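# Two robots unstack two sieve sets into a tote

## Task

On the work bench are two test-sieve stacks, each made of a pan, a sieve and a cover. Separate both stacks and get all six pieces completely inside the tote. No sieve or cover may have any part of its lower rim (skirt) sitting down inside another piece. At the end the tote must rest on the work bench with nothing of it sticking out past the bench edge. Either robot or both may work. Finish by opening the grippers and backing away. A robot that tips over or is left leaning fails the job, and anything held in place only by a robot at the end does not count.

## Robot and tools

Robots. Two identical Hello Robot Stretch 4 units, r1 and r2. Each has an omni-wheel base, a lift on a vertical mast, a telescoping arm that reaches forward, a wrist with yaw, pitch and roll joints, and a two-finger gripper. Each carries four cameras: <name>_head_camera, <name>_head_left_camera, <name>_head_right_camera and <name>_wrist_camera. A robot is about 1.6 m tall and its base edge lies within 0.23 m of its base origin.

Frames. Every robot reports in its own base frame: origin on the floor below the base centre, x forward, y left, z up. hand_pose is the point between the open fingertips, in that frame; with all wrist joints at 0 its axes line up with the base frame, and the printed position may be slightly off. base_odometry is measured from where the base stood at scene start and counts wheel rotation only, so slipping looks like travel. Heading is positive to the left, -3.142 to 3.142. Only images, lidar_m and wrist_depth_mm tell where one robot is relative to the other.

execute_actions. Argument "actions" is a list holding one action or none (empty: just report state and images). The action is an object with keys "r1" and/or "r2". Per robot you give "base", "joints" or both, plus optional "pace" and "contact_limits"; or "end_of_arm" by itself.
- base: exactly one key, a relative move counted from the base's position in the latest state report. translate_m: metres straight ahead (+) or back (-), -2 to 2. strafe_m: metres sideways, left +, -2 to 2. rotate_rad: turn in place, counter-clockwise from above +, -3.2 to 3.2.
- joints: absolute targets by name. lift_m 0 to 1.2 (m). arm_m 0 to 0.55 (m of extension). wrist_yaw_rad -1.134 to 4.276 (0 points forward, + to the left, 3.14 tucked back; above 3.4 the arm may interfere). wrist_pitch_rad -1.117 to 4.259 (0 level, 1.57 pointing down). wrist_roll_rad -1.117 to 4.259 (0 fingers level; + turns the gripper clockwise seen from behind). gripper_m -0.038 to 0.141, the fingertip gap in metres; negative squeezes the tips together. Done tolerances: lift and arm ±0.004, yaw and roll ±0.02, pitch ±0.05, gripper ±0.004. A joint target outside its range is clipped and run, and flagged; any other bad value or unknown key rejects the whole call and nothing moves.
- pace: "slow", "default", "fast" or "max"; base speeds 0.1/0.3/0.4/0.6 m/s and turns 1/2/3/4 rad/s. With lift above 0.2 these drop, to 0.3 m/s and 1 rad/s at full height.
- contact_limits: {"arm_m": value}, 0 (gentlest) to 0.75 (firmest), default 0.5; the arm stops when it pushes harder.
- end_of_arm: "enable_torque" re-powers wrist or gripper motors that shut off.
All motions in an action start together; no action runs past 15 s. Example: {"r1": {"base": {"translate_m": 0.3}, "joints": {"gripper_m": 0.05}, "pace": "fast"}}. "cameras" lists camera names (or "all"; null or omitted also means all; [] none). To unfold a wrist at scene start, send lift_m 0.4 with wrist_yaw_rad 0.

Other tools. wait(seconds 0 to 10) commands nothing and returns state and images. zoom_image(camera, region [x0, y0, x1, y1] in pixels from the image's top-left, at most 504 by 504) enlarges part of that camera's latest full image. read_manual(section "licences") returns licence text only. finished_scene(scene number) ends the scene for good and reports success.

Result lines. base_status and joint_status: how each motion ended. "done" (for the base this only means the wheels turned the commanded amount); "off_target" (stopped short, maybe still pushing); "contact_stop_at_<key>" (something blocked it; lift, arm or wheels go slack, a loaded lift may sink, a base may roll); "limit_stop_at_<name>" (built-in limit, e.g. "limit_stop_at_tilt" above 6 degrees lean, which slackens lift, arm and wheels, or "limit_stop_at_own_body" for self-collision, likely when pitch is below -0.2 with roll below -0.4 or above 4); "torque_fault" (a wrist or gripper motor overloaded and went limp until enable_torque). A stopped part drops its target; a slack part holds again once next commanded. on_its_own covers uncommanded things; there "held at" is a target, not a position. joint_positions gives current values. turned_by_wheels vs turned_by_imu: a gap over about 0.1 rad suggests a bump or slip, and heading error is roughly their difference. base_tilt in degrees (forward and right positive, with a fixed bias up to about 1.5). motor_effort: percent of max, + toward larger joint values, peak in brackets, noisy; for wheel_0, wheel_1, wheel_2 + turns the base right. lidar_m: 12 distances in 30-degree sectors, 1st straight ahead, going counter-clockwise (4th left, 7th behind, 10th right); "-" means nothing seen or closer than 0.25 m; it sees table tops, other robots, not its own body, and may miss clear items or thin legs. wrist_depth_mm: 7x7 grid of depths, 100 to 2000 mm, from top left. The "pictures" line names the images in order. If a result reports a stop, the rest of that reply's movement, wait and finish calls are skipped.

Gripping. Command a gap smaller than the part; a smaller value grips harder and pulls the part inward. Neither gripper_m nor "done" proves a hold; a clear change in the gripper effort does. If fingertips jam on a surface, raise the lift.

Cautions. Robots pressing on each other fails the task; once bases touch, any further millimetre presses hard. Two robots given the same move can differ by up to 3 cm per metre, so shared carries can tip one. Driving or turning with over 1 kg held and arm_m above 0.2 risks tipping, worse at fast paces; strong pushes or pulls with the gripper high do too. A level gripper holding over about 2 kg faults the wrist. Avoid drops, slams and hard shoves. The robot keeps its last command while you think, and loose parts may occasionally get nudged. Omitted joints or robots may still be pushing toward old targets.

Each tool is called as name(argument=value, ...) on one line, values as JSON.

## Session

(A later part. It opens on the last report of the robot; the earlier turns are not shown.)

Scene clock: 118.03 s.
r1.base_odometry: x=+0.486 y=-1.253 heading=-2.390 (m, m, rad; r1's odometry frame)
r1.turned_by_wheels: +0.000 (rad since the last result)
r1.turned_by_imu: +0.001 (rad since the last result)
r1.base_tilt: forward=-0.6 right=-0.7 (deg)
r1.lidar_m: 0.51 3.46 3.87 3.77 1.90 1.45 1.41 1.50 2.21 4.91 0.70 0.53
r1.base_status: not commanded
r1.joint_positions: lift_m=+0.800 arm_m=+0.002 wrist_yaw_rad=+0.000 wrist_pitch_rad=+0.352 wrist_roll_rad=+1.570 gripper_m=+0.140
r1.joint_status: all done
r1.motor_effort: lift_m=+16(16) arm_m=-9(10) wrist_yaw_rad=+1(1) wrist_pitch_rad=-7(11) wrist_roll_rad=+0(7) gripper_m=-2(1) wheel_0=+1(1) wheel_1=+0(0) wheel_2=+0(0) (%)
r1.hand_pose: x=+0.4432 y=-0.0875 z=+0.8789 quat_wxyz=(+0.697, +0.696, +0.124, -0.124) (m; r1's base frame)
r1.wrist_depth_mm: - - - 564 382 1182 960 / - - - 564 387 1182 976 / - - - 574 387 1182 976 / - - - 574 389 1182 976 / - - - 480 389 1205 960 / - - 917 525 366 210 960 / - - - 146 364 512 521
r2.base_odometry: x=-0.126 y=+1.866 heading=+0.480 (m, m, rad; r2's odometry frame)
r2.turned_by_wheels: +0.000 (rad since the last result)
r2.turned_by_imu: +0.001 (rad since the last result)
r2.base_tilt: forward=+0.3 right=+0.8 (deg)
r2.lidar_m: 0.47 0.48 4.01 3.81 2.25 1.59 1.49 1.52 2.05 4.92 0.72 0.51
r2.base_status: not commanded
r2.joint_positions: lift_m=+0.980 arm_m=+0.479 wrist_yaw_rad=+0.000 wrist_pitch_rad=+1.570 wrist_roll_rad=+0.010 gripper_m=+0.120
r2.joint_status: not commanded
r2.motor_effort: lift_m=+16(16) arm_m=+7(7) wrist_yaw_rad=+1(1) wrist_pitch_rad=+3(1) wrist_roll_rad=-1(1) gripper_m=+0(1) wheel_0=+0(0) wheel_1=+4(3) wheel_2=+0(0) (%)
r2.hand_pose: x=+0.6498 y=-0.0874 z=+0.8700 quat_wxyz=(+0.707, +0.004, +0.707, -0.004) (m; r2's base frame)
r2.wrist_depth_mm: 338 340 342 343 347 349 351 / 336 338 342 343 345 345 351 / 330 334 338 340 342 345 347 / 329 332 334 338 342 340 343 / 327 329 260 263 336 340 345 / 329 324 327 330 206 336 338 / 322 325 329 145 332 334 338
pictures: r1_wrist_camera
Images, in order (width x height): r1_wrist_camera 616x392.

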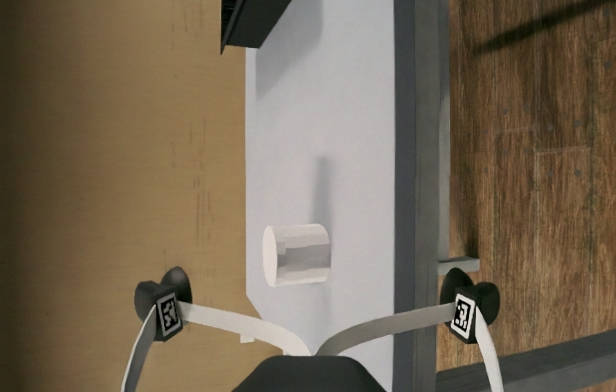

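execute_actions(actions=[{"r1":{"joints":{"arm_m":0.0,"lift_m":1.0,"wrist_pitch_rad":1.57,"wrist_roll_rad":0,"gripper_m":0.12}},"r2":{"base":{"strafe_m":0.015},"joints":{"arm_m":0.49,"lift_m":0.955}}}], cameras=["r2_wrist_camera"])

execute_actions(actions=[{"r1":{"joints":{"arm_m":0.535}},"r2":{"joints":{"gripper_m":0.055}}}], cameras=["r2_wrist_camera","r1_head_right_camera"])

Scene clock: 132.40 s.
r1.base_odometry: x=+0.486 y=-1.253 heading=-2.390 (m, m, rad; r1's odometry frame)
r1.turned_by_wheels: +0.000 (rad since the last result)
r1.turned_by_imu: +0.001 (rad since the last result)
r1.base_tilt: forward=-0.7 right=-0.7 (deg)
r1.lidar_m: 0.51 3.43 3.86 3.76 1.90 1.44 1.43 1.52 2.20 4.94 0.70 0.54
r1.base_status: not commanded
r1.joint_positions: lift_m=+1.000 arm_m=+0.001 wrist_yaw_rad=+0.000 wrist_pitch_rad=+1.570 wrist_roll_rad=+0.000 gripper_m=+0.120
r1.joint_status: all done
r1.motor_effort: lift_m=+22(27) arm_m=-8(7) wrist_yaw_rad=+1(2) wrist_pitch_rad=+2(4) wrist_roll_rad=-1(6) gripper_m=-1(0) wheel_0=+1(1) wheel_1=+0(0) wheel_2=-1(0) (%)
r1.hand_pose: x=+0.1727 y=-0.0874 z=+0.8895 quat_wxyz=(+0.708, +0.000, +0.707, +0.000) (m; r1's base frame)
r1.wrist_depth_mm: 1138 1138 1118 1118 1118 1098 1098 / 1160 1118 1118 1118 1098 1098 1098 / 1138 1118 1118 1098 1098 1098 1078 / 1118 1138 1118 1098 1118 1098 1098 / 1138 1118 917 891 1098 1118 1078 / 1138 1118 213 904 891 1078 1078 / 1138 1118 1138 143 1078 1098 1098
r2.base_odometry: x=-0.133 y=+1.879 heading=+0.481 (m, m, rad; r2's odometry frame)
r2.turned_by_wheels: +0.000 (rad since the last result)
r2.turned_by_imu: +0.002 (rad since the last result)
r2.base_tilt: forward=+0.3 right=+0.8 (deg)
r2.lidar_m: 0.47 0.50 4.00 3.77 2.22 1.58 1.50 1.54 2.06 4.95 0.72 0.52
r2.base_status: done
r2.joint_positions: lift_m=+0.955 arm_m=+0.489 wrist_yaw_rad=+0.000 wrist_pitch_rad=+1.570 wrist_roll_rad=+0.010 gripper_m=+0.120
r2.joint_status: all done
r2.motor_effort: lift_m=+16(15) arm_m=+7(6) wrist_yaw_rad=+0(1) wrist_pitch_rad=+1(1) wrist_roll_rad=+0(1) gripper_m=+1(0) wheel_0=-1(5) wheel_1=+5(10) wheel_2=+0(3) (%)
r2.hand_pose: x=+0.6598 y=-0.0874 z=+0.8450 quat_wxyz=(+0.707, +0.004, +0.707, -0.004) (m; r2's base frame)
r2.wrist_depth_mm: 312 315 317 319 322 322 324 / 309 314 314 317 317 320 324 / 307 310 312 315 317 320 319 / 304 306 310 312 314 315 317 / 303 306 304 237 312 317 317 / 301 300 236 236 205 309 314 / 300 301 303 145 306 309 312
pictures: r2_wrist_camera
Images, in order (width x height): r2_wrist_camera 616x392.

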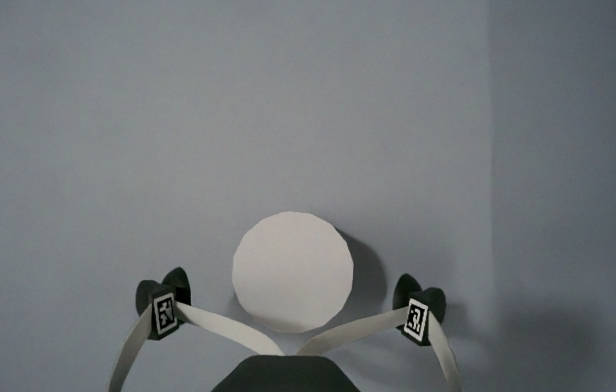

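Scene clock: 135.03 s.
r1.base_odometry: x=+0.486 y=-1.253 heading=-2.390 (m, m, rad; r1's odometry frame)
r1.turned_by_wheels: +0.000 (rad since the last result)
r1.turned_by_imu: +0.001 (rad since the last result)
r1.base_tilt: forward=-0.4 right=-0.8 (deg)
r1.lidar_m: 0.52 3.46 3.86 3.75 1.88 1.47 1.43 1.52 2.19 4.93 0.73 0.53
r1.base_status: not commanded
r1.joint_positions: lift_m=+1.000 arm_m=+0.533 wrist_yaw_rad=+0.000 wrist_pitch_rad=+1.570 wrist_roll_rad=+0.000 gripper_m=+0.120
r1.joint_status: all done
r1.motor_effort: lift_m=+22(22) arm_m=+9(10) wrist_yaw_rad=+3(4) wrist_pitch_rad=+1(1) wrist_roll_rad=+0(0) gripper_m=-1(2) wheel_0=+1(1) wheel_1=+0(0) wheel_2=+0(0) (%)
r1.hand_pose: x=+0.7047 y=-0.0874 z=+0.8895 quat_wxyz=(+0.707, +0.000, +0.707, +0.000) (m; r1's base frame)
r1.wrist_depth_mm: 1138 355 355 351 349 349 347 / 1118 355 353 351 349 347 347 / 1138 355 351 353 347 347 345 / 1118 355 353 351 349 347 345 / 1118 355 353 277 347 345 345 / 1118 355 214 347 347 345 343 / 1118 353 351 143 347 345 343
r2.base_odometry: x=-0.133 y=+1.879 heading=+0.481 (m, m, rad; r2's odometry frame)
r2.turned_by_wheels: +0.000 (rad since the last result)
r2.turned_by_imu: +0.001 (rad since the last result)
r2.base_tilt: forward=+0.3 right=+0.8 (deg)
r2.lidar_m: 0.47 0.49 3.96 3.80 2.25 1.61 1.49 1.54 2.04 4.96 0.72 0.50
r2.base_status: not commanded
r2.joint_positions: lift_m=+0.955 arm_m=+0.489 wrist_yaw_rad=+0.000 wrist_pitch_rad=+1.570 wrist_roll_rad=+0.010 gripper_m=+0.055
r2.joint_status: all done
r2.motor_effort: lift_m=+16(16) arm_m=+7(7) wrist_yaw_rad=+2(1) wrist_pitch_rad=+1(2) wrist_roll_rad=+0(0) gripper_m=-5(4) wheel_0=-1(1) wheel_1=+5(5) wheel_2=+0(0) (%)
r2.hand_pose: x=+0.6598 y=-0.0874 z=+0.8450 quat_wxyz=(+0.707, +0.004, +0.707, -0.004) (m; r2's base frame)
r2.wrist_depth_mm: 310 314 315 319 322 325 325 / 309 314 315 315 319 320 325 / 307 307 312 315 315 319 320 / 306 306 307 310 314 314 317 / 304 306 307 238 310 315 315 / 301 301 207 236 310 310 312 / 298 300 303 304 306 310 314
pictures: r1_head_right_camera, r2_wrist_camera
Images, in order (width x height): r1_head_right_camera 420x672, r2_wrist_camera 616x392.

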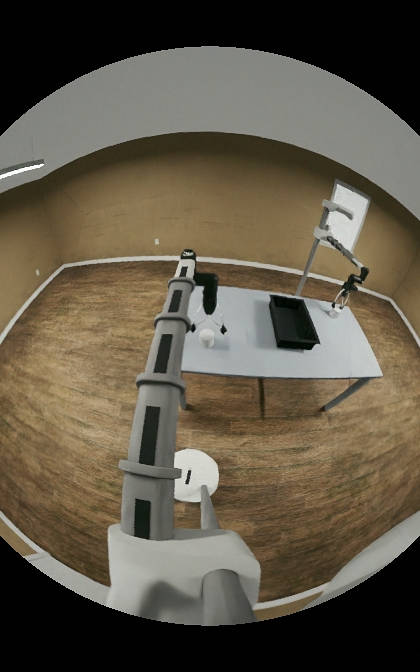

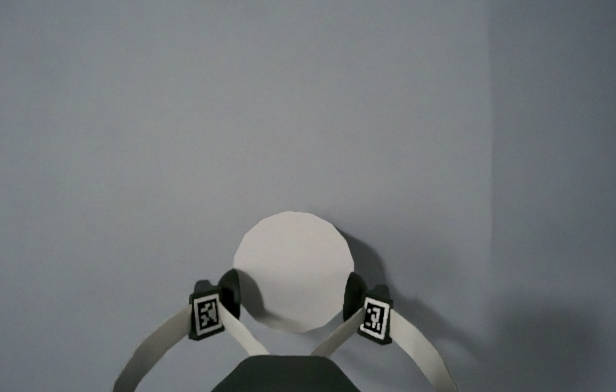

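execute_actions(actions=[{"r1":{"joints":{"lift_m":0.96}},"r2":{"joints":{"lift_m":0.975}}}], cameras=["r2_wrist_camera","r1_wrist_camera"])

Scene clock: 140.33 s.
r1.base_odometry: x=+0.486 y=-1.253 heading=-2.390 (m, m, rad; r1's odometry frame)
r1.turned_by_wheels: +0.000 (rad since the last result)
r1.turned_by_imu: +0.001 (rad since the last result)
r1.base_tilt: forward=-0.6 right=-0.9 (deg)
r1.lidar_m: 0.51 3.48 3.89 3.76 1.88 1.46 1.42 1.52 2.23 4.92 0.70 0.53
r1.base_status: not commanded
r1.joint_positions: lift_m=+0.960 arm_m=+0.533 wrist_yaw_rad=+0.000 wrist_pitch_rad=+1.570 wrist_roll_rad=+0.000 gripper_m=+0.120
r1.joint_status: all done
r1.motor_effort: lift_m=+16(17) arm_m=+8(9) wrist_yaw_rad=+1(0) wrist_pitch_rad=-1(1) wrist_roll_rad=-1(1) gripper_m=-3(3) wheel_0=+1(1) wheel_1=+0(0) wheel_2=+0(0) (%)
r1.hand_pose: x=+0.7047 y=-0.0874 z=+0.8500 quat_wxyz=(+0.707, +0.000, +0.707, +0.000) (m; r1's base frame)
r1.wrist_depth_mm: 1118 317 315 314 312 307 309 / 1078 317 317 312 310 309 307 / 1098 315 314 314 309 309 306 / 1098 315 314 312 310 306 304 / 1078 315 314 238 310 309 307 / 1098 314 215 239 307 307 304 / 1098 314 312 142 307 306 306
r2.base_odometry: x=-0.133 y=+1.879 heading=+0.481 (m, m, rad; r2's odometry frame)
r2.turned_by_wheels: +0.000 (rad since the last result)
r2.turned_by_imu: +0.001 (rad since the last result)
r2.base_tilt: forward=+0.2 right=+0.9 (deg)
r2.lidar_m: 0.47 0.51 3.99 3.79 2.24 1.59 1.50 1.55 2.05 4.95 0.74 0.51
r2.base_status: not commanded
r2.joint_positions: lift_m=+0.975 arm_m=+0.489 wrist_yaw_rad=+0.000 wrist_pitch_rad=+1.570 wrist_roll_rad=+0.010 gripper_m=+0.055
r2.joint_status: all done
r2.motor_effort: lift_m=+24(26) arm_m=+7(7) wrist_yaw_rad=+1(1) wrist_pitch_rad=+0(0) wrist_roll_rad=+0(1) gripper_m=-5(5) wheel_0=-1(1) wheel_1=+5(5) wheel_2=+0(0) (%)
r2.hand_pose: x=+0.6598 y=-0.0874 z=+0.8644 quat_wxyz=(+0.707, +0.004, +0.707, -0.004) (m; r2's base frame)
r2.wrist_depth_mm: 330 332 338 338 338 343 343 / 329 329 332 336 338 340 343 / 327 329 330 332 338 342 342 / 324 325 329 330 334 336 338 / 322 324 327 237 330 334 332 / 319 322 207 236 329 330 334 / 317 317 322 324 325 327 330
pictures: r1_wrist_camera, r2_wrist_camera
Images, in order (width x height): r1_wrist_camera 616x392, r2_wrist_camera 616x392.

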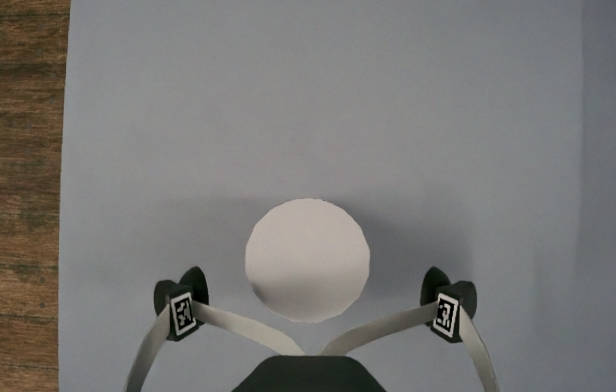

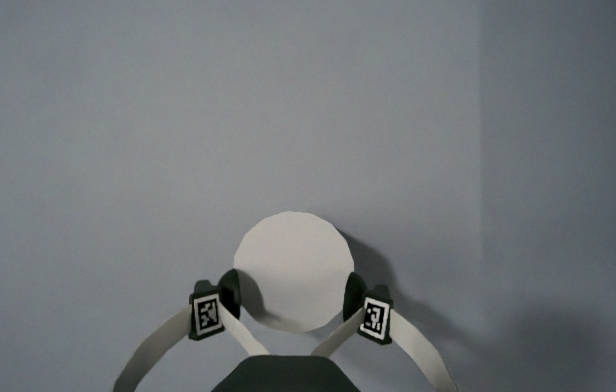

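execute_actions(actions=[{"r1":{"joints":{"lift_m":0.955,"arm_m":0.542}},"r2":{"joints":{"lift_m":1.08}}}], cameras=[])

execute_actions(actions=[{"r1":{"joints":{"gripper_m":0.055}}}], cameras=[])

execute_actions(actions=[{"r1":{"joints":{"lift_m":1.08}}}], cameras=["r2_wrist_camera","r1_wrist_camera","r1_head_right_camera","r2_head_right_camera"])

zoom_image(camera="r1_head_right_camera", region=[170,240,390,370])

Scene clock: 147.90 s.
r1.base_odometry: x=+0.486 y=-1.253 heading=-2.390 (m, m, rad; r1's odometry frame)
r1.turned_by_wheels: +0.000 (rad since the last result)
r1.turned_by_imu: +0.001 (rad since the last result)
r1.base_tilt: forward=-0.5 right=-0.9 (deg)
r1.lidar_m: 0.52 3.46 3.84 3.77 1.90 1.47 1.42 1.51 2.18 4.92 0.68 0.54
r1.base_status: not commanded
r1.joint_positions: lift_m=+0.955 arm_m=+0.540 wrist_yaw_rad=+0.000 wrist_pitch_rad=+1.570 wrist_roll_rad=+0.000 gripper_m=+0.120
r1.joint_status: all done
r1.motor_effort: lift_m=+16(11) arm_m=+9(8) wrist_yaw_rad=+2(2) wrist_pitch_rad=+0(1) wrist_roll_rad=-1(0) gripper_m=+1(2) wheel_0=+1(1) wheel_1=+0(0) wheel_2=+0(0) (%)
r1.hand_pose: x=+0.7117 y=-0.0874 z=+0.8450 quat_wxyz=(+0.707, +0.000, +0.707, +0.000) (m; r1's base frame)
r1.wrist_depth_mm: 1078 312 309 307 306 303 303 / 1098 312 309 307 306 303 304 / 1098 310 310 309 306 303 303 / 1078 310 307 307 304 303 301 / 699 310 307 235 304 303 301 / 699 309 214 233 233 301 301 / 699 309 306 142 304 301 300
r2.base_odometry: x=-0.133 y=+1.879 heading=+0.481 (m, m, rad; r2's odometry frame)
r2.turned_by_wheels: +0.000 (rad since the last result)
r2.turned_by_imu: +0.001 (rad since the last result)
r2.base_tilt: forward=+0.2 right=+0.8 (deg)
r2.lidar_m: 0.48 0.49 3.99 3.80 2.25 1.57 1.49 1.54 2.05 4.95 0.74 0.51
r2.base_status: not commanded
r2.joint_positions: lift_m=+1.080 arm_m=+0.489 wrist_yaw_rad=+0.000 wrist_pitch_rad=+1.570 wrist_roll_rad=+0.010 gripper_m=+0.055
r2.joint_status: all done
r2.motor_effort: lift_m=+23(26) arm_m=+7(7) wrist_yaw_rad=+2(1) wrist_pitch_rad=+0(1) wrist_roll_rad=+0(0) gripper_m=-7(7) wheel_0=+0(1) wheel_1=+5(5) wheel_2=+0(0) (%)
r2.hand_pose: x=+0.6598 y=-0.0874 z=+0.9694 quat_wxyz=(+0.707, +0.004, +0.707, -0.004) (m; r2's base frame)
r2.wrist_depth_mm: 1205 439 449 449 452 452 452 / 1205 439 439 442 449 445 452 / 1160 436 436 436 442 449 449 / 809 427 436 436 439 439 445 / 798 430 430 238 439 436 442 / 788 427 208 236 433 439 439 / 798 421 421 427 430 433 439
pictures: none
No camera images: the call's "cameras" was empty. Leave "cameras" out to get every camera's image.

Scene clock: 149.43 s.
r1.base_odometry: x=+0.486 y=-1.253 heading=-2.390 (m, m, rad; r1's odometry frame)
r1.turned_by_wheels: +0.000 (rad since the last result)
r1.turned_by_imu: +0.000 (rad since the last result)
r1.base_tilt: forward=-0.5 right=-0.9 (deg)
r1.lidar_m: 0.52 3.44 3.86 3.75 1.89 1.46 1.43 1.52 2.21 4.93 0.74 0.51
r1.base_status: not commanded
r1.joint_positions: lift_m=+0.955 arm_m=+0.540 wrist_yaw_rad=+0.000 wrist_pitch_rad=+1.570 wrist_roll_rad=+0.000 gripper_m=+0.055
r1.joint_status: all done
r1.motor_effort: lift_m=+16(16) arm_m=+8(8) wrist_yaw_rad=+0(1) wrist_pitch_rad=+1(1) wrist_roll_rad=-1(1) gripper_m=-9(11) wheel_0=+1(1) wheel_1=+0(0) wheel_2=+0(1) (%)
r1.hand_pose: x=+0.7117 y=-0.0874 z=+0.8450 quat_wxyz=(+0.707, +0.000, +0.707, +0.000) (m; r1's base frame)
r1.wrist_depth_mm: 1098 312 309 307 307 303 301 / 1078 310 309 307 306 303 301 / 1078 310 307 307 303 303 301 / 1078 309 307 306 304 303 300 / 691 309 307 234 304 303 301 / 699 310 204 234 195 303 301 / 699 310 307 149 304 301 301
r2.base_odometry: x=-0.133 y=+1.879 heading=+0.481 (m, m, rad; r2's odometry frame)
r2.turned_by_wheels: +0.000 (rad since the last result)
r2.turned_by_imu: +0.000 (rad since the last result)
r2.base_tilt: forward=+0.2 right=+0.9 (deg)
r2.lidar_m: 0.46 0.50 4.01 3.79 2.24 1.59 1.49 1.52 2.07 4.94 0.71 0.50
r2.base_status: not commanded
r2.joint_positions: lift_m=+1.080 arm_m=+0.489 wrist_yaw_rad=+0.000 wrist_pitch_rad=+1.570 wrist_roll_rad=+0.010 gripper_m=+0.055
r2.joint_status: not commanded
r2.motor_effort: lift_m=+24(24) arm_m=+7(7) wrist_yaw_rad=+1(1) wrist_pitch_rad=+2(1) wrist_roll_rad=-1(1) gripper_m=-5(6) wheel_0=-1(1) wheel_1=+5(5) wheel_2=+0(0) (%)
r2.hand_pose: x=+0.6598 y=-0.0874 z=+0.9694 quat_wxyz=(+0.707, +0.004, +0.707, -0.004) (m; r2's base frame)
r2.wrist_depth_mm: 1205 442 445 449 449 452 455 / 1205 439 439 442 449 449 455 / 1182 433 436 439 442 452 449 / 798 430 433 439 439 442 442 / 798 430 430 238 436 442 439 / 788 424 207 236 436 436 439 / 778 418 424 427 433 433 439
pictures: none
No camera images: the call's "cameras" was empty. Leave "cameras" out to get every camera's image.

Scene clock: 151.00 s.
r1.base_odometry: x=+0.486 y=-1.253 heading=-2.390 (m, m, rad; r1's odometry frame)
r1.turned_by_wheels: +0.000 (rad since the last result)
r1.turned_by_imu: +0.000 (rad since the last result)
r1.base_tilt: forward=-0.5 right=-0.9 (deg)
r1.lidar_m: 0.50 3.50 3.87 3.74 1.95 1.45 1.43 1.55 2.21 4.94 0.68 0.51
r1.base_status: not commanded
r1.joint_positions: lift_m=+1.080 arm_m=+0.540 wrist_yaw_rad=+0.000 wrist_pitch_rad=+1.570 wrist_roll_rad=+0.000 gripper_m=+0.055
r1.joint_status: all done
r1.motor_effort: lift_m=+22(23) arm_m=+9(9) wrist_yaw_rad=+3(1) wrist_pitch_rad=+1(1) wrist_roll_rad=-1(1) gripper_m=-9(9) wheel_0=+1(1) wheel_1=+0(0) wheel_2=+0(1) (%)
r1.hand_pose: x=+0.7117 y=-0.0874 z=+0.9695 quat_wxyz=(+0.707, +0.000, +0.707, +0.000) (m; r1's base frame)
r1.wrist_depth_mm: 1205 1229 433 430 430 427 424 / 1229 1205 439 433 433 427 424 / 1229 439 433 430 427 427 424 / 1205 436 433 433 427 427 427 / 1255 433 436 234 424 424 421 / 1205 436 204 234 195 427 424 / 1205 433 430 149 424 424 421
r2.base_odometry: x=-0.133 y=+1.879 heading=+0.481 (m, m, rad; r2's odometry frame)
r2.turned_by_wheels: +0.000 (rad since the last result)
r2.turned_by_imu: +0.001 (rad since the last result)
r2.base_tilt: forward=+0.3 right=+0.7 (deg)
r2.lidar_m: 0.45 0.50 3.96 3.78 2.23 1.60 1.50 1.54 2.03 4.96 0.74 0.50
r2.base_status: not commanded
r2.joint_positions: lift_m=+1.080 arm_m=+0.489 wrist_yaw_rad=+0.000 wrist_pitch_rad=+1.570 wrist_roll_rad=+0.010 gripper_m=+0.055
r2.joint_status: not commanded
r2.motor_effort: lift_m=+24(24) arm_m=+7(7) wrist_yaw_rad=+2(1) wrist_pitch_rad=+1(0) wrist_roll_rad=-1(1) gripper_m=-7(6) wheel_0=-1(1) wheel_1=+5(5) wheel_2=+0(0) (%)
r2.hand_pose: x=+0.6598 y=-0.0874 z=+0.9694 quat_wxyz=(+0.707, +0.004, +0.707, -0.004) (m; r2's base frame)
r2.wrist_depth_mm: 1182 442 445 449 445 452 455 / 1205 433 436 442 445 445 452 / 1182 433 433 436 442 445 449 / 798 427 433 433 442 439 442 / 788 424 430 238 433 442 445 / 778 427 207 236 436 436 439 / 778 424 424 427 430 433 436
pictures: r1_head_right_camera, r1_wrist_camera, r2_head_right_camera, r2_wrist_camera
Images, in order (width x height): r1_head_right_camera 420x672, r1_wrist_camera 616x392, r2_head_right_camera 420x672, r2_wrist_camera 616x392.

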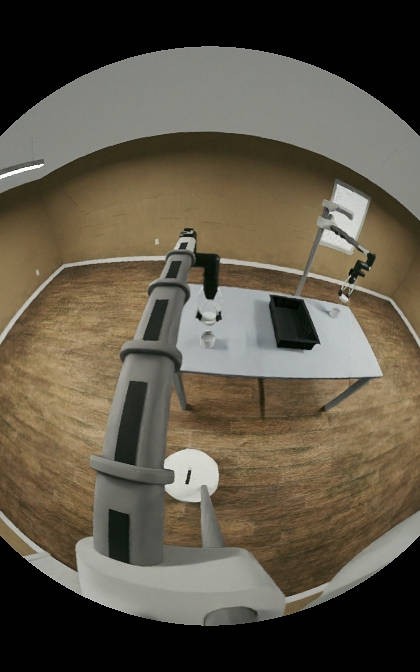

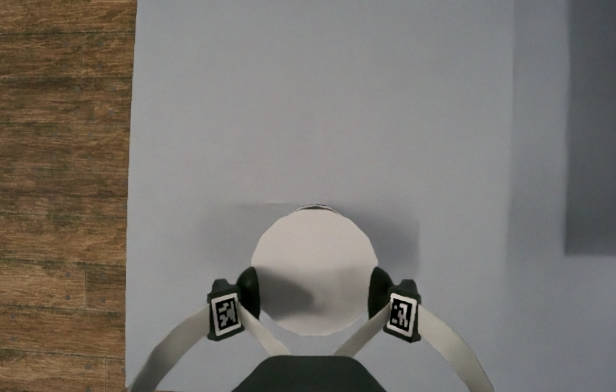

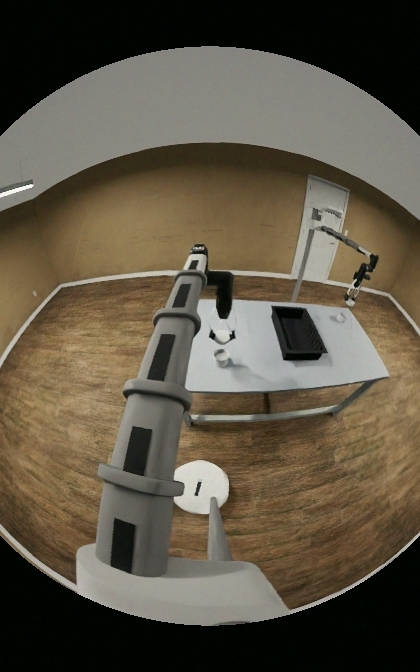

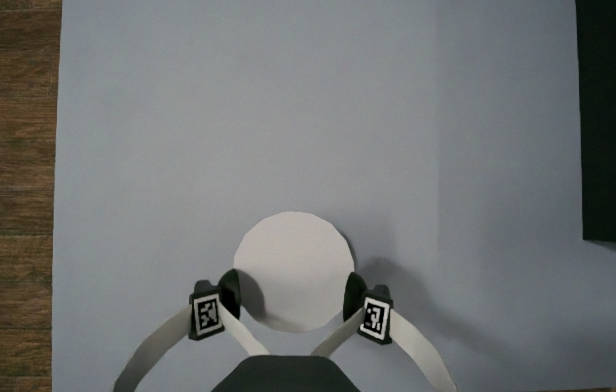

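Region (170, 240, 390, 370) of r1_head_right_camera's 420x672 image, scaled by 2.291, with more detail than that image has; it fills the top 298 rows of this view, and the rest is white.

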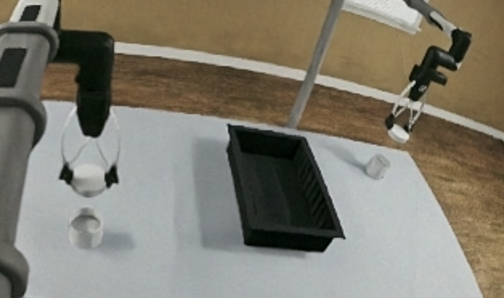

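execute_actions(actions=[{"r1":{"base":{"strafe_m":-0.32},"joints":{"arm_m":0.45}},"r2":{"base":{"strafe_m":-0.3},"joints":{"arm_m":0.42}}}], cameras=["r2_wrist_camera","r1_wrist_camera","r1_head_camera"])

Scene clock: 164.67 s.
r1.base_odometry: x=+0.268 y=-1.019 heading=-2.391 (m, m, rad; r1's odometry frame)
r1.turned_by_wheels: +0.000 (rad since the last result)
r1.turned_by_imu: +0.000 (rad since the last result)
r1.base_tilt: forward=-0.6 right=-0.9 (deg)
r1.lidar_m: 0.47 0.53 4.17 4.07 1.96 1.47 1.43 1.57 2.22 4.61 0.69 0.51
r1.base_status: done
r1.joint_positions: lift_m=+1.080 arm_m=+0.452 wrist_yaw_rad=+0.000 wrist_pitch_rad=+1.570 wrist_roll_rad=+0.000 gripper_m=+0.055
r1.joint_status: all done
r1.motor_effort: lift_m=+22(22) arm_m=-9(11) wrist_yaw_rad=+1(3) wrist_pitch_rad=+0(0) wrist_roll_rad=-1(1) gripper_m=-7(6) wheel_0=+0(12) wheel_1=+0(7) wheel_2=+0(1) (%)
r1.hand_pose: x=+0.6226 y=-0.0874 z=+0.9695 quat_wxyz=(+0.707, +0.000, +0.707, +0.000) (m; r1's base frame)
r1.wrist_depth_mm: 439 436 436 433 427 427 424 / 442 439 433 433 427 424 421 / 439 436 433 433 427 427 421 / 439 436 433 433 424 424 424 / 442 433 436 234 424 421 421 / 439 433 205 233 195 427 424 / 1229 1205 1182 150 1205 427 1182
r2.base_odometry: x=+0.006 y=+1.613 heading=+0.481 (m, m, rad; r2's odometry frame)
r2.turned_by_wheels: +0.000 (rad since the last result)
r2.turned_by_imu: +0.000 (rad since the last result)
r2.base_tilt: forward=+0.3 right=+0.7 (deg)
r2.lidar_m: 0.47 0.49 0.68 4.07 2.21 1.59 1.49 1.54 2.05 4.66 0.75 0.53
r2.base_status: done
r2.joint_positions: lift_m=+1.080 arm_m=+0.421 wrist_yaw_rad=+0.000 wrist_pitch_rad=+1.570 wrist_roll_rad=+0.010 gripper_m=+0.055
r2.joint_status: all done
r2.motor_effort: lift_m=+23(24) arm_m=-8(9) wrist_yaw_rad=+1(1) wrist_pitch_rad=+0(1) wrist_roll_rad=-1(1) gripper_m=-8(7) wheel_0=+0(9) wheel_1=-1(11) wheel_2=+0(3) (%)
r2.hand_pose: x=+0.5924 y=-0.0874 z=+0.9694 quat_wxyz=(+0.707, +0.004, +0.707, -0.004) (m; r2's base frame)
r2.wrist_depth_mm: 436 439 445 445 445 452 399 / 436 439 442 442 445 445 404 / 427 430 436 439 445 442 399 / 404 430 430 439 436 439 445 / 427 424 430 236 439 439 442 / 421 427 207 236 430 439 442 / 1160 1160 1182 1160 1182 1182 1205
pictures: r1_head_camera, r1_wrist_camera, r2_wrist_camera
Images, in order (width x height): r1_head_camera 420x560, r1_wrist_camera 616x392, r2_wrist_camera 616x392.

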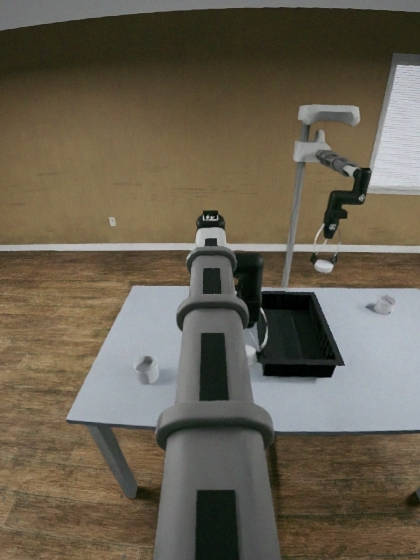

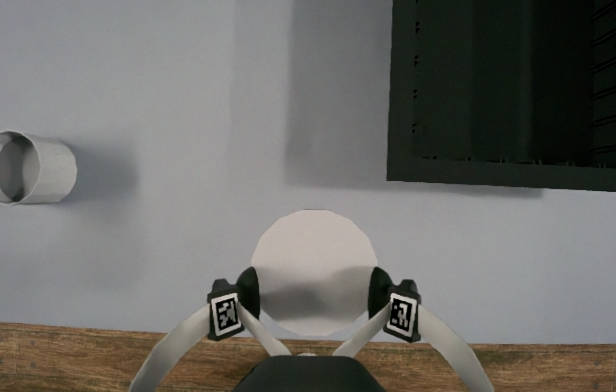

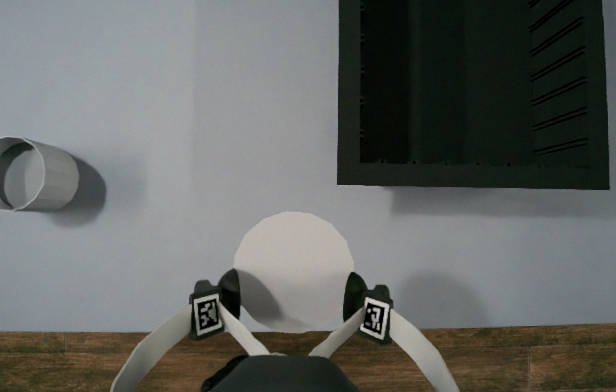

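execute_actions(actions=[{"r1":{"base":{"strafe_m":-0.136},"joints":{"arm_m":0.25}},"r2":{"base":{"strafe_m":-0.10},"joints":{"wrist_roll_rad":1.57}}}], cameras=[])

execute_actions(actions=[{"r1":{"base":{"translate_m":0.13},"joints":{"arm_m":0.12,"wrist_roll_rad":1.57}},"r2":{"base":{"translate_m":0.13},"joints":{"arm_m":0.51}}}], cameras=["r2_wrist_camera","r2_head_camera","r1_head_camera"])

Scene clock: 187.63 s.
r1.base_odometry: x=+0.175 y=-0.920 heading=-2.391 (m, m, rad; r1's odometry frame)
r1.turned_by_wheels: +0.000 (rad since the last result)
r1.turned_by_imu: +0.000 (rad since the last result)
r1.base_tilt: forward=-0.6 right=-0.9 (deg)
r1.lidar_m: 0.48 0.53 0.75 4.19 1.96 1.51 1.45 1.55 2.23 4.47 0.68 0.49
r1.base_status: done
r1.joint_positions: lift_m=+1.080 arm_m=+0.252 wrist_yaw_rad=+0.000 wrist_pitch_rad=+1.570 wrist_roll_rad=+0.000 gripper_m=+0.055
r1.joint_status: all done
r1.motor_effort: lift_m=+22(22) arm_m=-9(10) wrist_yaw_rad=+3(1) wrist_pitch_rad=-1(1) wrist_roll_rad=+0(0) gripper_m=-8(8) wheel_0=+0(12) wheel_1=+0(6) wheel_2=+0(0) (%)
r1.hand_pose: x=+0.4226 y=-0.0874 z=+0.9695 quat_wxyz=(+0.707, +0.000, +0.707, +0.000) (m; r1's base frame)
r1.wrist_depth_mm: 439 439 433 433 433 430 424 / 439 436 433 430 427 427 427 / 436 436 433 436 427 427 424 / 1229 1205 1182 1205 1182 1160 1182 / 1182 1205 1229 233 1160 1160 1160 / 1205 1205 204 233 195 1182 1160 / 1229 1229 991 150 1182 1182 1182
r2.base_odometry: x=+0.052 y=+1.524 heading=+0.481 (m, m, rad; r2's odometry frame)
r2.turned_by_wheels: +0.000 (rad since the last result)
r2.turned_by_imu: +0.001 (rad since the last result)
r2.base_tilt: forward=+0.1 right=+1.0 (deg)
r2.lidar_m: 0.49 0.50 0.70 4.18 2.18 1.58 1.47 1.51 2.03 4.56 0.75 0.51
r2.base_status: done
r2.joint_positions: lift_m=+1.080 arm_m=+0.421 wrist_yaw_rad=+0.000 wrist_pitch_rad=+1.570 wrist_roll_rad=+1.570 gripper_m=+0.055
r2.joint_status: all done
r2.motor_effort: lift_m=+24(24) arm_m=-7(7) wrist_yaw_rad=+0(1) wrist_pitch_rad=-2(0) wrist_roll_rad=+0(3) gripper_m=-7(4) wheel_0=+1(9) wheel_1=-2(10) wheel_2=+0(1) (%)
r2.hand_pose: x=+0.5924 y=-0.0874 z=+0.9694 quat_wxyz=(+0.500, +0.500, +0.500, -0.500) (m; r2's base frame)
r2.wrist_depth_mm: 439 439 439 442 1229 1255 1229 / 415 415 439 439 1229 1255 1229 / 430 427 433 439 1205 1205 1182 / 424 427 430 439 1182 1205 1281 / 424 430 345 238 1205 976 991 / 351 359 207 236 1060 991 1205 / 424 424 427 430 1182 1205 1205
pictures: none
No camera images: the call's "cameras" was empty. Leave "cameras" out to get every camera's image.

Scene clock: 189.37 s.
r1.base_odometry: x=+0.080 y=-1.009 heading=-2.391 (m, m, rad; r1's odometry frame)
r1.turned_by_wheels: +0.000 (rad since the last result)
r1.turned_by_imu: +0.000 (rad since the last result)
r1.base_tilt: forward=-0.7 right=-1.0 (deg)
r1.lidar_m: 0.36 0.38 0.55 4.21 2.10 1.62 1.57 1.68 2.40 4.48 0.52 0.38
r1.base_status: done
r1.joint_positions: lift_m=+1.080 arm_m=+0.122 wrist_yaw_rad=+0.000 wrist_pitch_rad=+1.570 wrist_roll_rad=+1.570 gripper_m=+0.055
r1.joint_status: all done
r1.motor_effort: lift_m=+22(22) arm_m=-9(9) wrist_yaw_rad=+2(2) wrist_pitch_rad=+0(1) wrist_roll_rad=+1(11) gripper_m=-8(7) wheel_0=+0(4) wheel_1=-1(5) wheel_2=+0(8) (%)
r1.hand_pose: x=+0.2926 y=-0.0874 z=+0.9695 quat_wxyz=(+0.500, +0.500, +0.500, -0.500) (m; r1's base frame)
r1.wrist_depth_mm: 442 439 439 1205 1182 1182 1182 / 407 439 436 1182 1182 1205 1205 / 402 436 433 1160 1205 1205 1205 / 394 433 436 1182 976 1160 1160 / 397 433 436 235 976 976 1182 / 424 430 204 234 195 1160 1160 / 433 433 427 150 1182 1182 1182
r2.base_odometry: x=+0.168 y=+1.584 heading=+0.481 (m, m, rad; r2's odometry frame)
r2.turned_by_wheels: +0.000 (rad since the last result)
r2.turned_by_imu: +0.000 (rad since the last result)
r2.base_tilt: forward=+0.4 right=+0.8 (deg)
r2.lidar_m: 0.36 0.37 0.50 4.20 2.44 1.69 1.61 1.67 2.20 4.55 0.57 0.39
r2.base_status: done
r2.joint_positions: lift_m=+1.080 arm_m=+0.509 wrist_yaw_rad=+0.000 wrist_pitch_rad=+1.570 wrist_roll_rad=+1.570 gripper_m=+0.055
r2.joint_status: all done
r2.motor_effort: lift_m=+24(24) arm_m=+7(8) wrist_yaw_rad=+1(1) wrist_pitch_rad=+1(0) wrist_roll_rad=+0(1) gripper_m=-8(5) wheel_0=+2(6) wheel_1=+3(7) wheel_2=-2(12) (%)
r2.hand_pose: x=+0.6798 y=-0.0874 z=+0.9694 quat_wxyz=(+0.500, +0.500, +0.500, -0.500) (m; r2's base frame)
r2.wrist_depth_mm: 433 442 439 442 445 445 1229 / 355 397 394 389 351 445 1229 / 375 430 436 436 421 442 1229 / 379 430 430 433 418 442 1229 / 384 427 427 238 407 436 1008 / 338 347 207 236 343 439 1008 / 424 424 424 427 430 433 1205
pictures: r1_head_camera, r2_head_camera, r2_wrist_camera
Images, in order (width x height): r1_head_camera 420x560, r2_head_camera 420x560, r2_wrist_camera 616x392.

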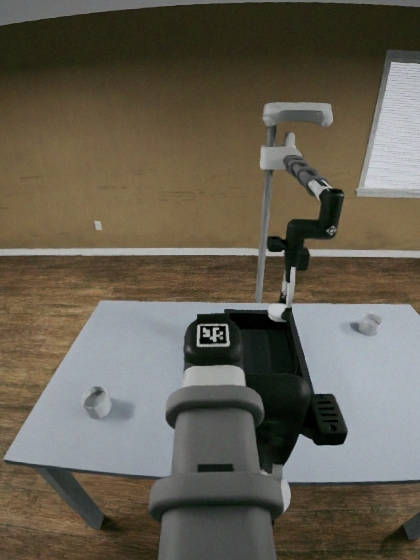

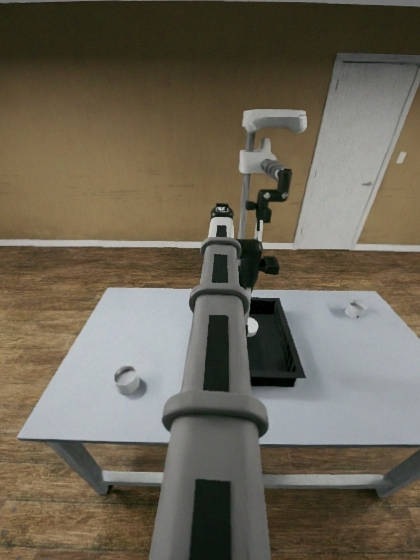

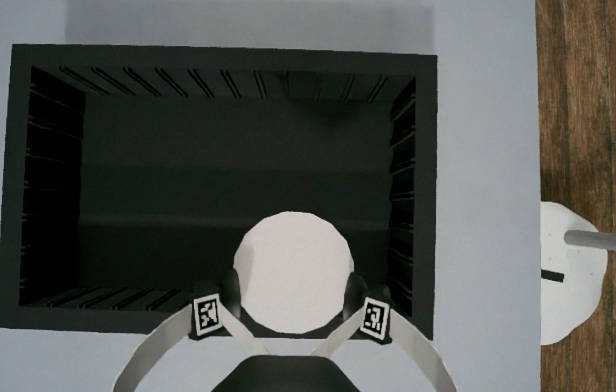

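execute_actions(actions=[{"r2":{"base":{"translate_m":0.03},"joints":{"arm_m":0.547}}}], cameras=[])

execute_actions(actions=[{"r2":{"joints":{"lift_m":0.92},"pace":"slow"}}], cameras=["r2_wrist_camera","r1_head_left_camera"])

Scene clock: 200.97 s.
r1.base_odometry: x=+0.080 y=-1.009 heading=-2.391 (m, m, rad; r1's odometry frame)
r1.turned_by_wheels: +0.000 (rad since the last result)
r1.turned_by_imu: +0.001 (rad since the last result)
r1.base_tilt: forward=-0.5 right=-1.0 (deg)
r1.lidar_m: 0.36 0.36 0.58 4.21 2.12 1.62 1.56 1.68 2.41 4.47 0.51 0.34
r1.base_status: not commanded
r1.joint_positions: lift_m=+1.080 arm_m=+0.122 wrist_yaw_rad=+0.000 wrist_pitch_rad=+1.570 wrist_roll_rad=+1.570 gripper_m=+0.055
r1.joint_status: not commanded
r1.motor_effort: lift_m=+22(22) arm_m=-9(9) wrist_yaw_rad=+2(0) wrist_pitch_rad=+0(1) wrist_roll_rad=+1(0) gripper_m=-8(11) wheel_0=+0(0) wheel_1=-1(1) wheel_2=-1(0) (%)
r1.hand_pose: x=+0.2926 y=-0.0874 z=+0.9695 quat_wxyz=(+0.500, +0.500, +0.500, -0.500) (m; r1's base frame)
r1.wrist_depth_mm: 439 439 436 1205 1205 1160 1182 / 404 439 433 1182 1182 1205 1182 / 402 436 436 1182 1182 1205 1182 / 397 436 433 1182 976 1205 1160 / 402 436 436 234 960 960 1160 / 421 433 206 234 195 1182 1182 / 436 430 427 149 1160 1160 1182
r2.base_odometry: x=+0.194 y=+1.598 heading=+0.481 (m, m, rad; r2's odometry frame)
r2.turned_by_wheels: +0.000 (rad since the last result)
r2.turned_by_imu: +0.002 (rad since the last result)
r2.base_tilt: forward=+0.1 right=+0.9 (deg)
r2.lidar_m: 0.33 0.35 0.48 4.20 2.46 1.72 1.63 1.69 2.24 4.54 0.50 0.36
r2.base_status: done
r2.joint_positions: lift_m=+1.080 arm_m=+0.546 wrist_yaw_rad=+0.000 wrist_pitch_rad=+1.570 wrist_roll_rad=+1.570 gripper_m=+0.055
r2.joint_status: all done
r2.motor_effort: lift_m=+24(24) arm_m=+7(8) wrist_yaw_rad=+1(1) wrist_pitch_rad=+1(2) wrist_roll_rad=+0(0) gripper_m=-6(5) wheel_0=+3(6) wheel_1=+2(6) wheel_2=-2(10) (%)
r2.hand_pose: x=+0.7168 y=-0.0874 z=+0.9694 quat_wxyz=(+0.500, +0.500, +0.500, -0.500) (m; r2's base frame)
r2.wrist_depth_mm: 439 436 442 442 442 445 449 / 433 359 389 384 373 364 442 / 433 424 436 436 436 407 442 / 430 427 430 430 436 402 442 / 424 427 427 236 430 397 439 / 421 351 207 235 345 366 439 / 421 424 427 430 427 433 436
pictures: none
No camera images: the call's "cameras" was empty. Leave "cameras" out to get every camera's image.

Scene clock: 203.07 s.
r1.base_odometry: x=+0.080 y=-1.009 heading=-2.391 (m, m, rad; r1's odometry frame)
r1.turned_by_wheels: +0.000 (rad since the last result)
r1.turned_by_imu: +0.000 (rad since the last result)
r1.base_tilt: forward=-0.6 right=-0.9 (deg)
r1.lidar_m: 0.35 0.38 0.57 4.21 2.16 1.63 1.58 1.68 2.40 4.48 0.52 0.37
r1.base_status: not commanded
r1.joint_positions: lift_m=+1.080 arm_m=+0.122 wrist_yaw_rad=+0.000 wrist_pitch_rad=+1.570 wrist_roll_rad=+1.570 gripper_m=+0.055
r1.joint_status: not commanded
r1.motor_effort: lift_m=+22(22) arm_m=-9(9) wrist_yaw_rad=+2(4) wrist_pitch_rad=-1(1) wrist_roll_rad=+1(1) gripper_m=-6(7) wheel_0=+0(0) wheel_1=-1(1) wheel_2=+0(0) (%)
r1.hand_pose: x=+0.2926 y=-0.0874 z=+0.9695 quat_wxyz=(+0.500, +0.500, +0.500, -0.500) (m; r1's base frame)
r1.wrist_depth_mm: 436 439 436 1205 1182 1182 1205 / 404 439 436 1205 1182 1160 1205 / 402 436 433 1205 1182 1182 1205 / 394 433 436 1182 976 1205 1182 / 399 433 433 235 960 960 1182 / 421 433 204 233 195 1160 1182 / 433 433 430 149 1205 1160 1182
r2.base_odometry: x=+0.194 y=+1.598 heading=+0.481 (m, m, rad; r2's odometry frame)
r2.turned_by_wheels: +0.000 (rad since the last result)
r2.turned_by_imu: +0.001 (rad since the last result)
r2.base_tilt: forward=+0.2 right=+0.8 (deg)
r2.lidar_m: 0.33 0.34 0.47 4.19 2.46 1.73 1.63 1.70 2.25 4.55 0.51 0.34
r2.base_status: not commanded
r2.joint_positions: lift_m=+0.920 arm_m=+0.546 wrist_yaw_rad=+0.000 wrist_pitch_rad=+1.570 wrist_roll_rad=+1.570 gripper_m=+0.055
r2.joint_status: all done
r2.motor_effort: lift_m=+16(21) arm_m=+7(7) wrist_yaw_rad=+1(1) wrist_pitch_rad=+0(0) wrist_roll_rad=+0(1) gripper_m=-7(7) wheel_0=+3(3) wheel_1=+3(3) wheel_2=-2(2) (%)
r2.hand_pose: x=+0.7168 y=-0.0874 z=+0.8100 quat_wxyz=(+0.500, +0.500, +0.500, -0.500) (m; r2's base frame)
r2.wrist_depth_mm: 259 267 264 263 256 252 242 / 272 274 276 274 277 278 251 / 270 272 273 273 277 276 250 / 270 272 273 274 272 274 250 / 267 270 271 237 272 273 248 / 266 268 207 236 271 272 242 / 228 206 229 244 218 243 235
pictures: r1_head_left_camera, r2_wrist_camera
Images, in order (width x height): r1_head_left_camera 420x672, r2_wrist_camera 616x392.

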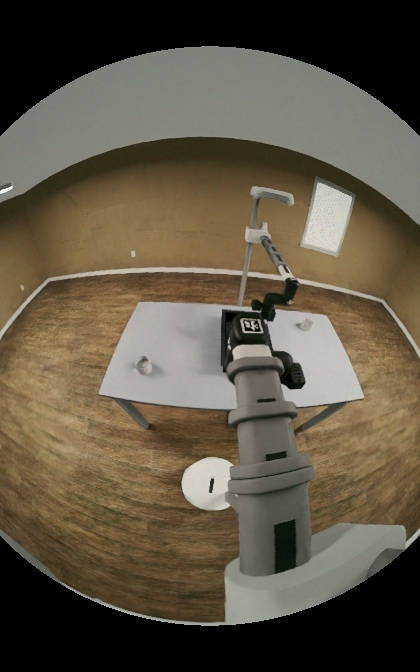

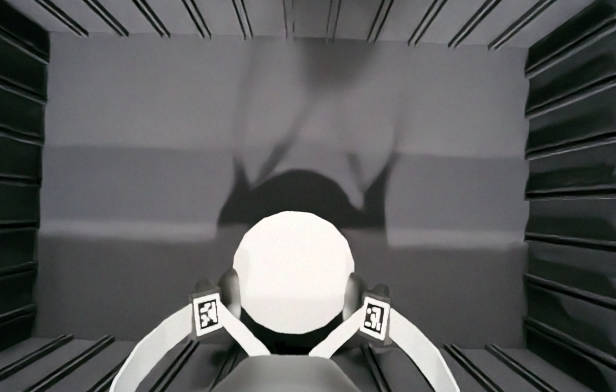

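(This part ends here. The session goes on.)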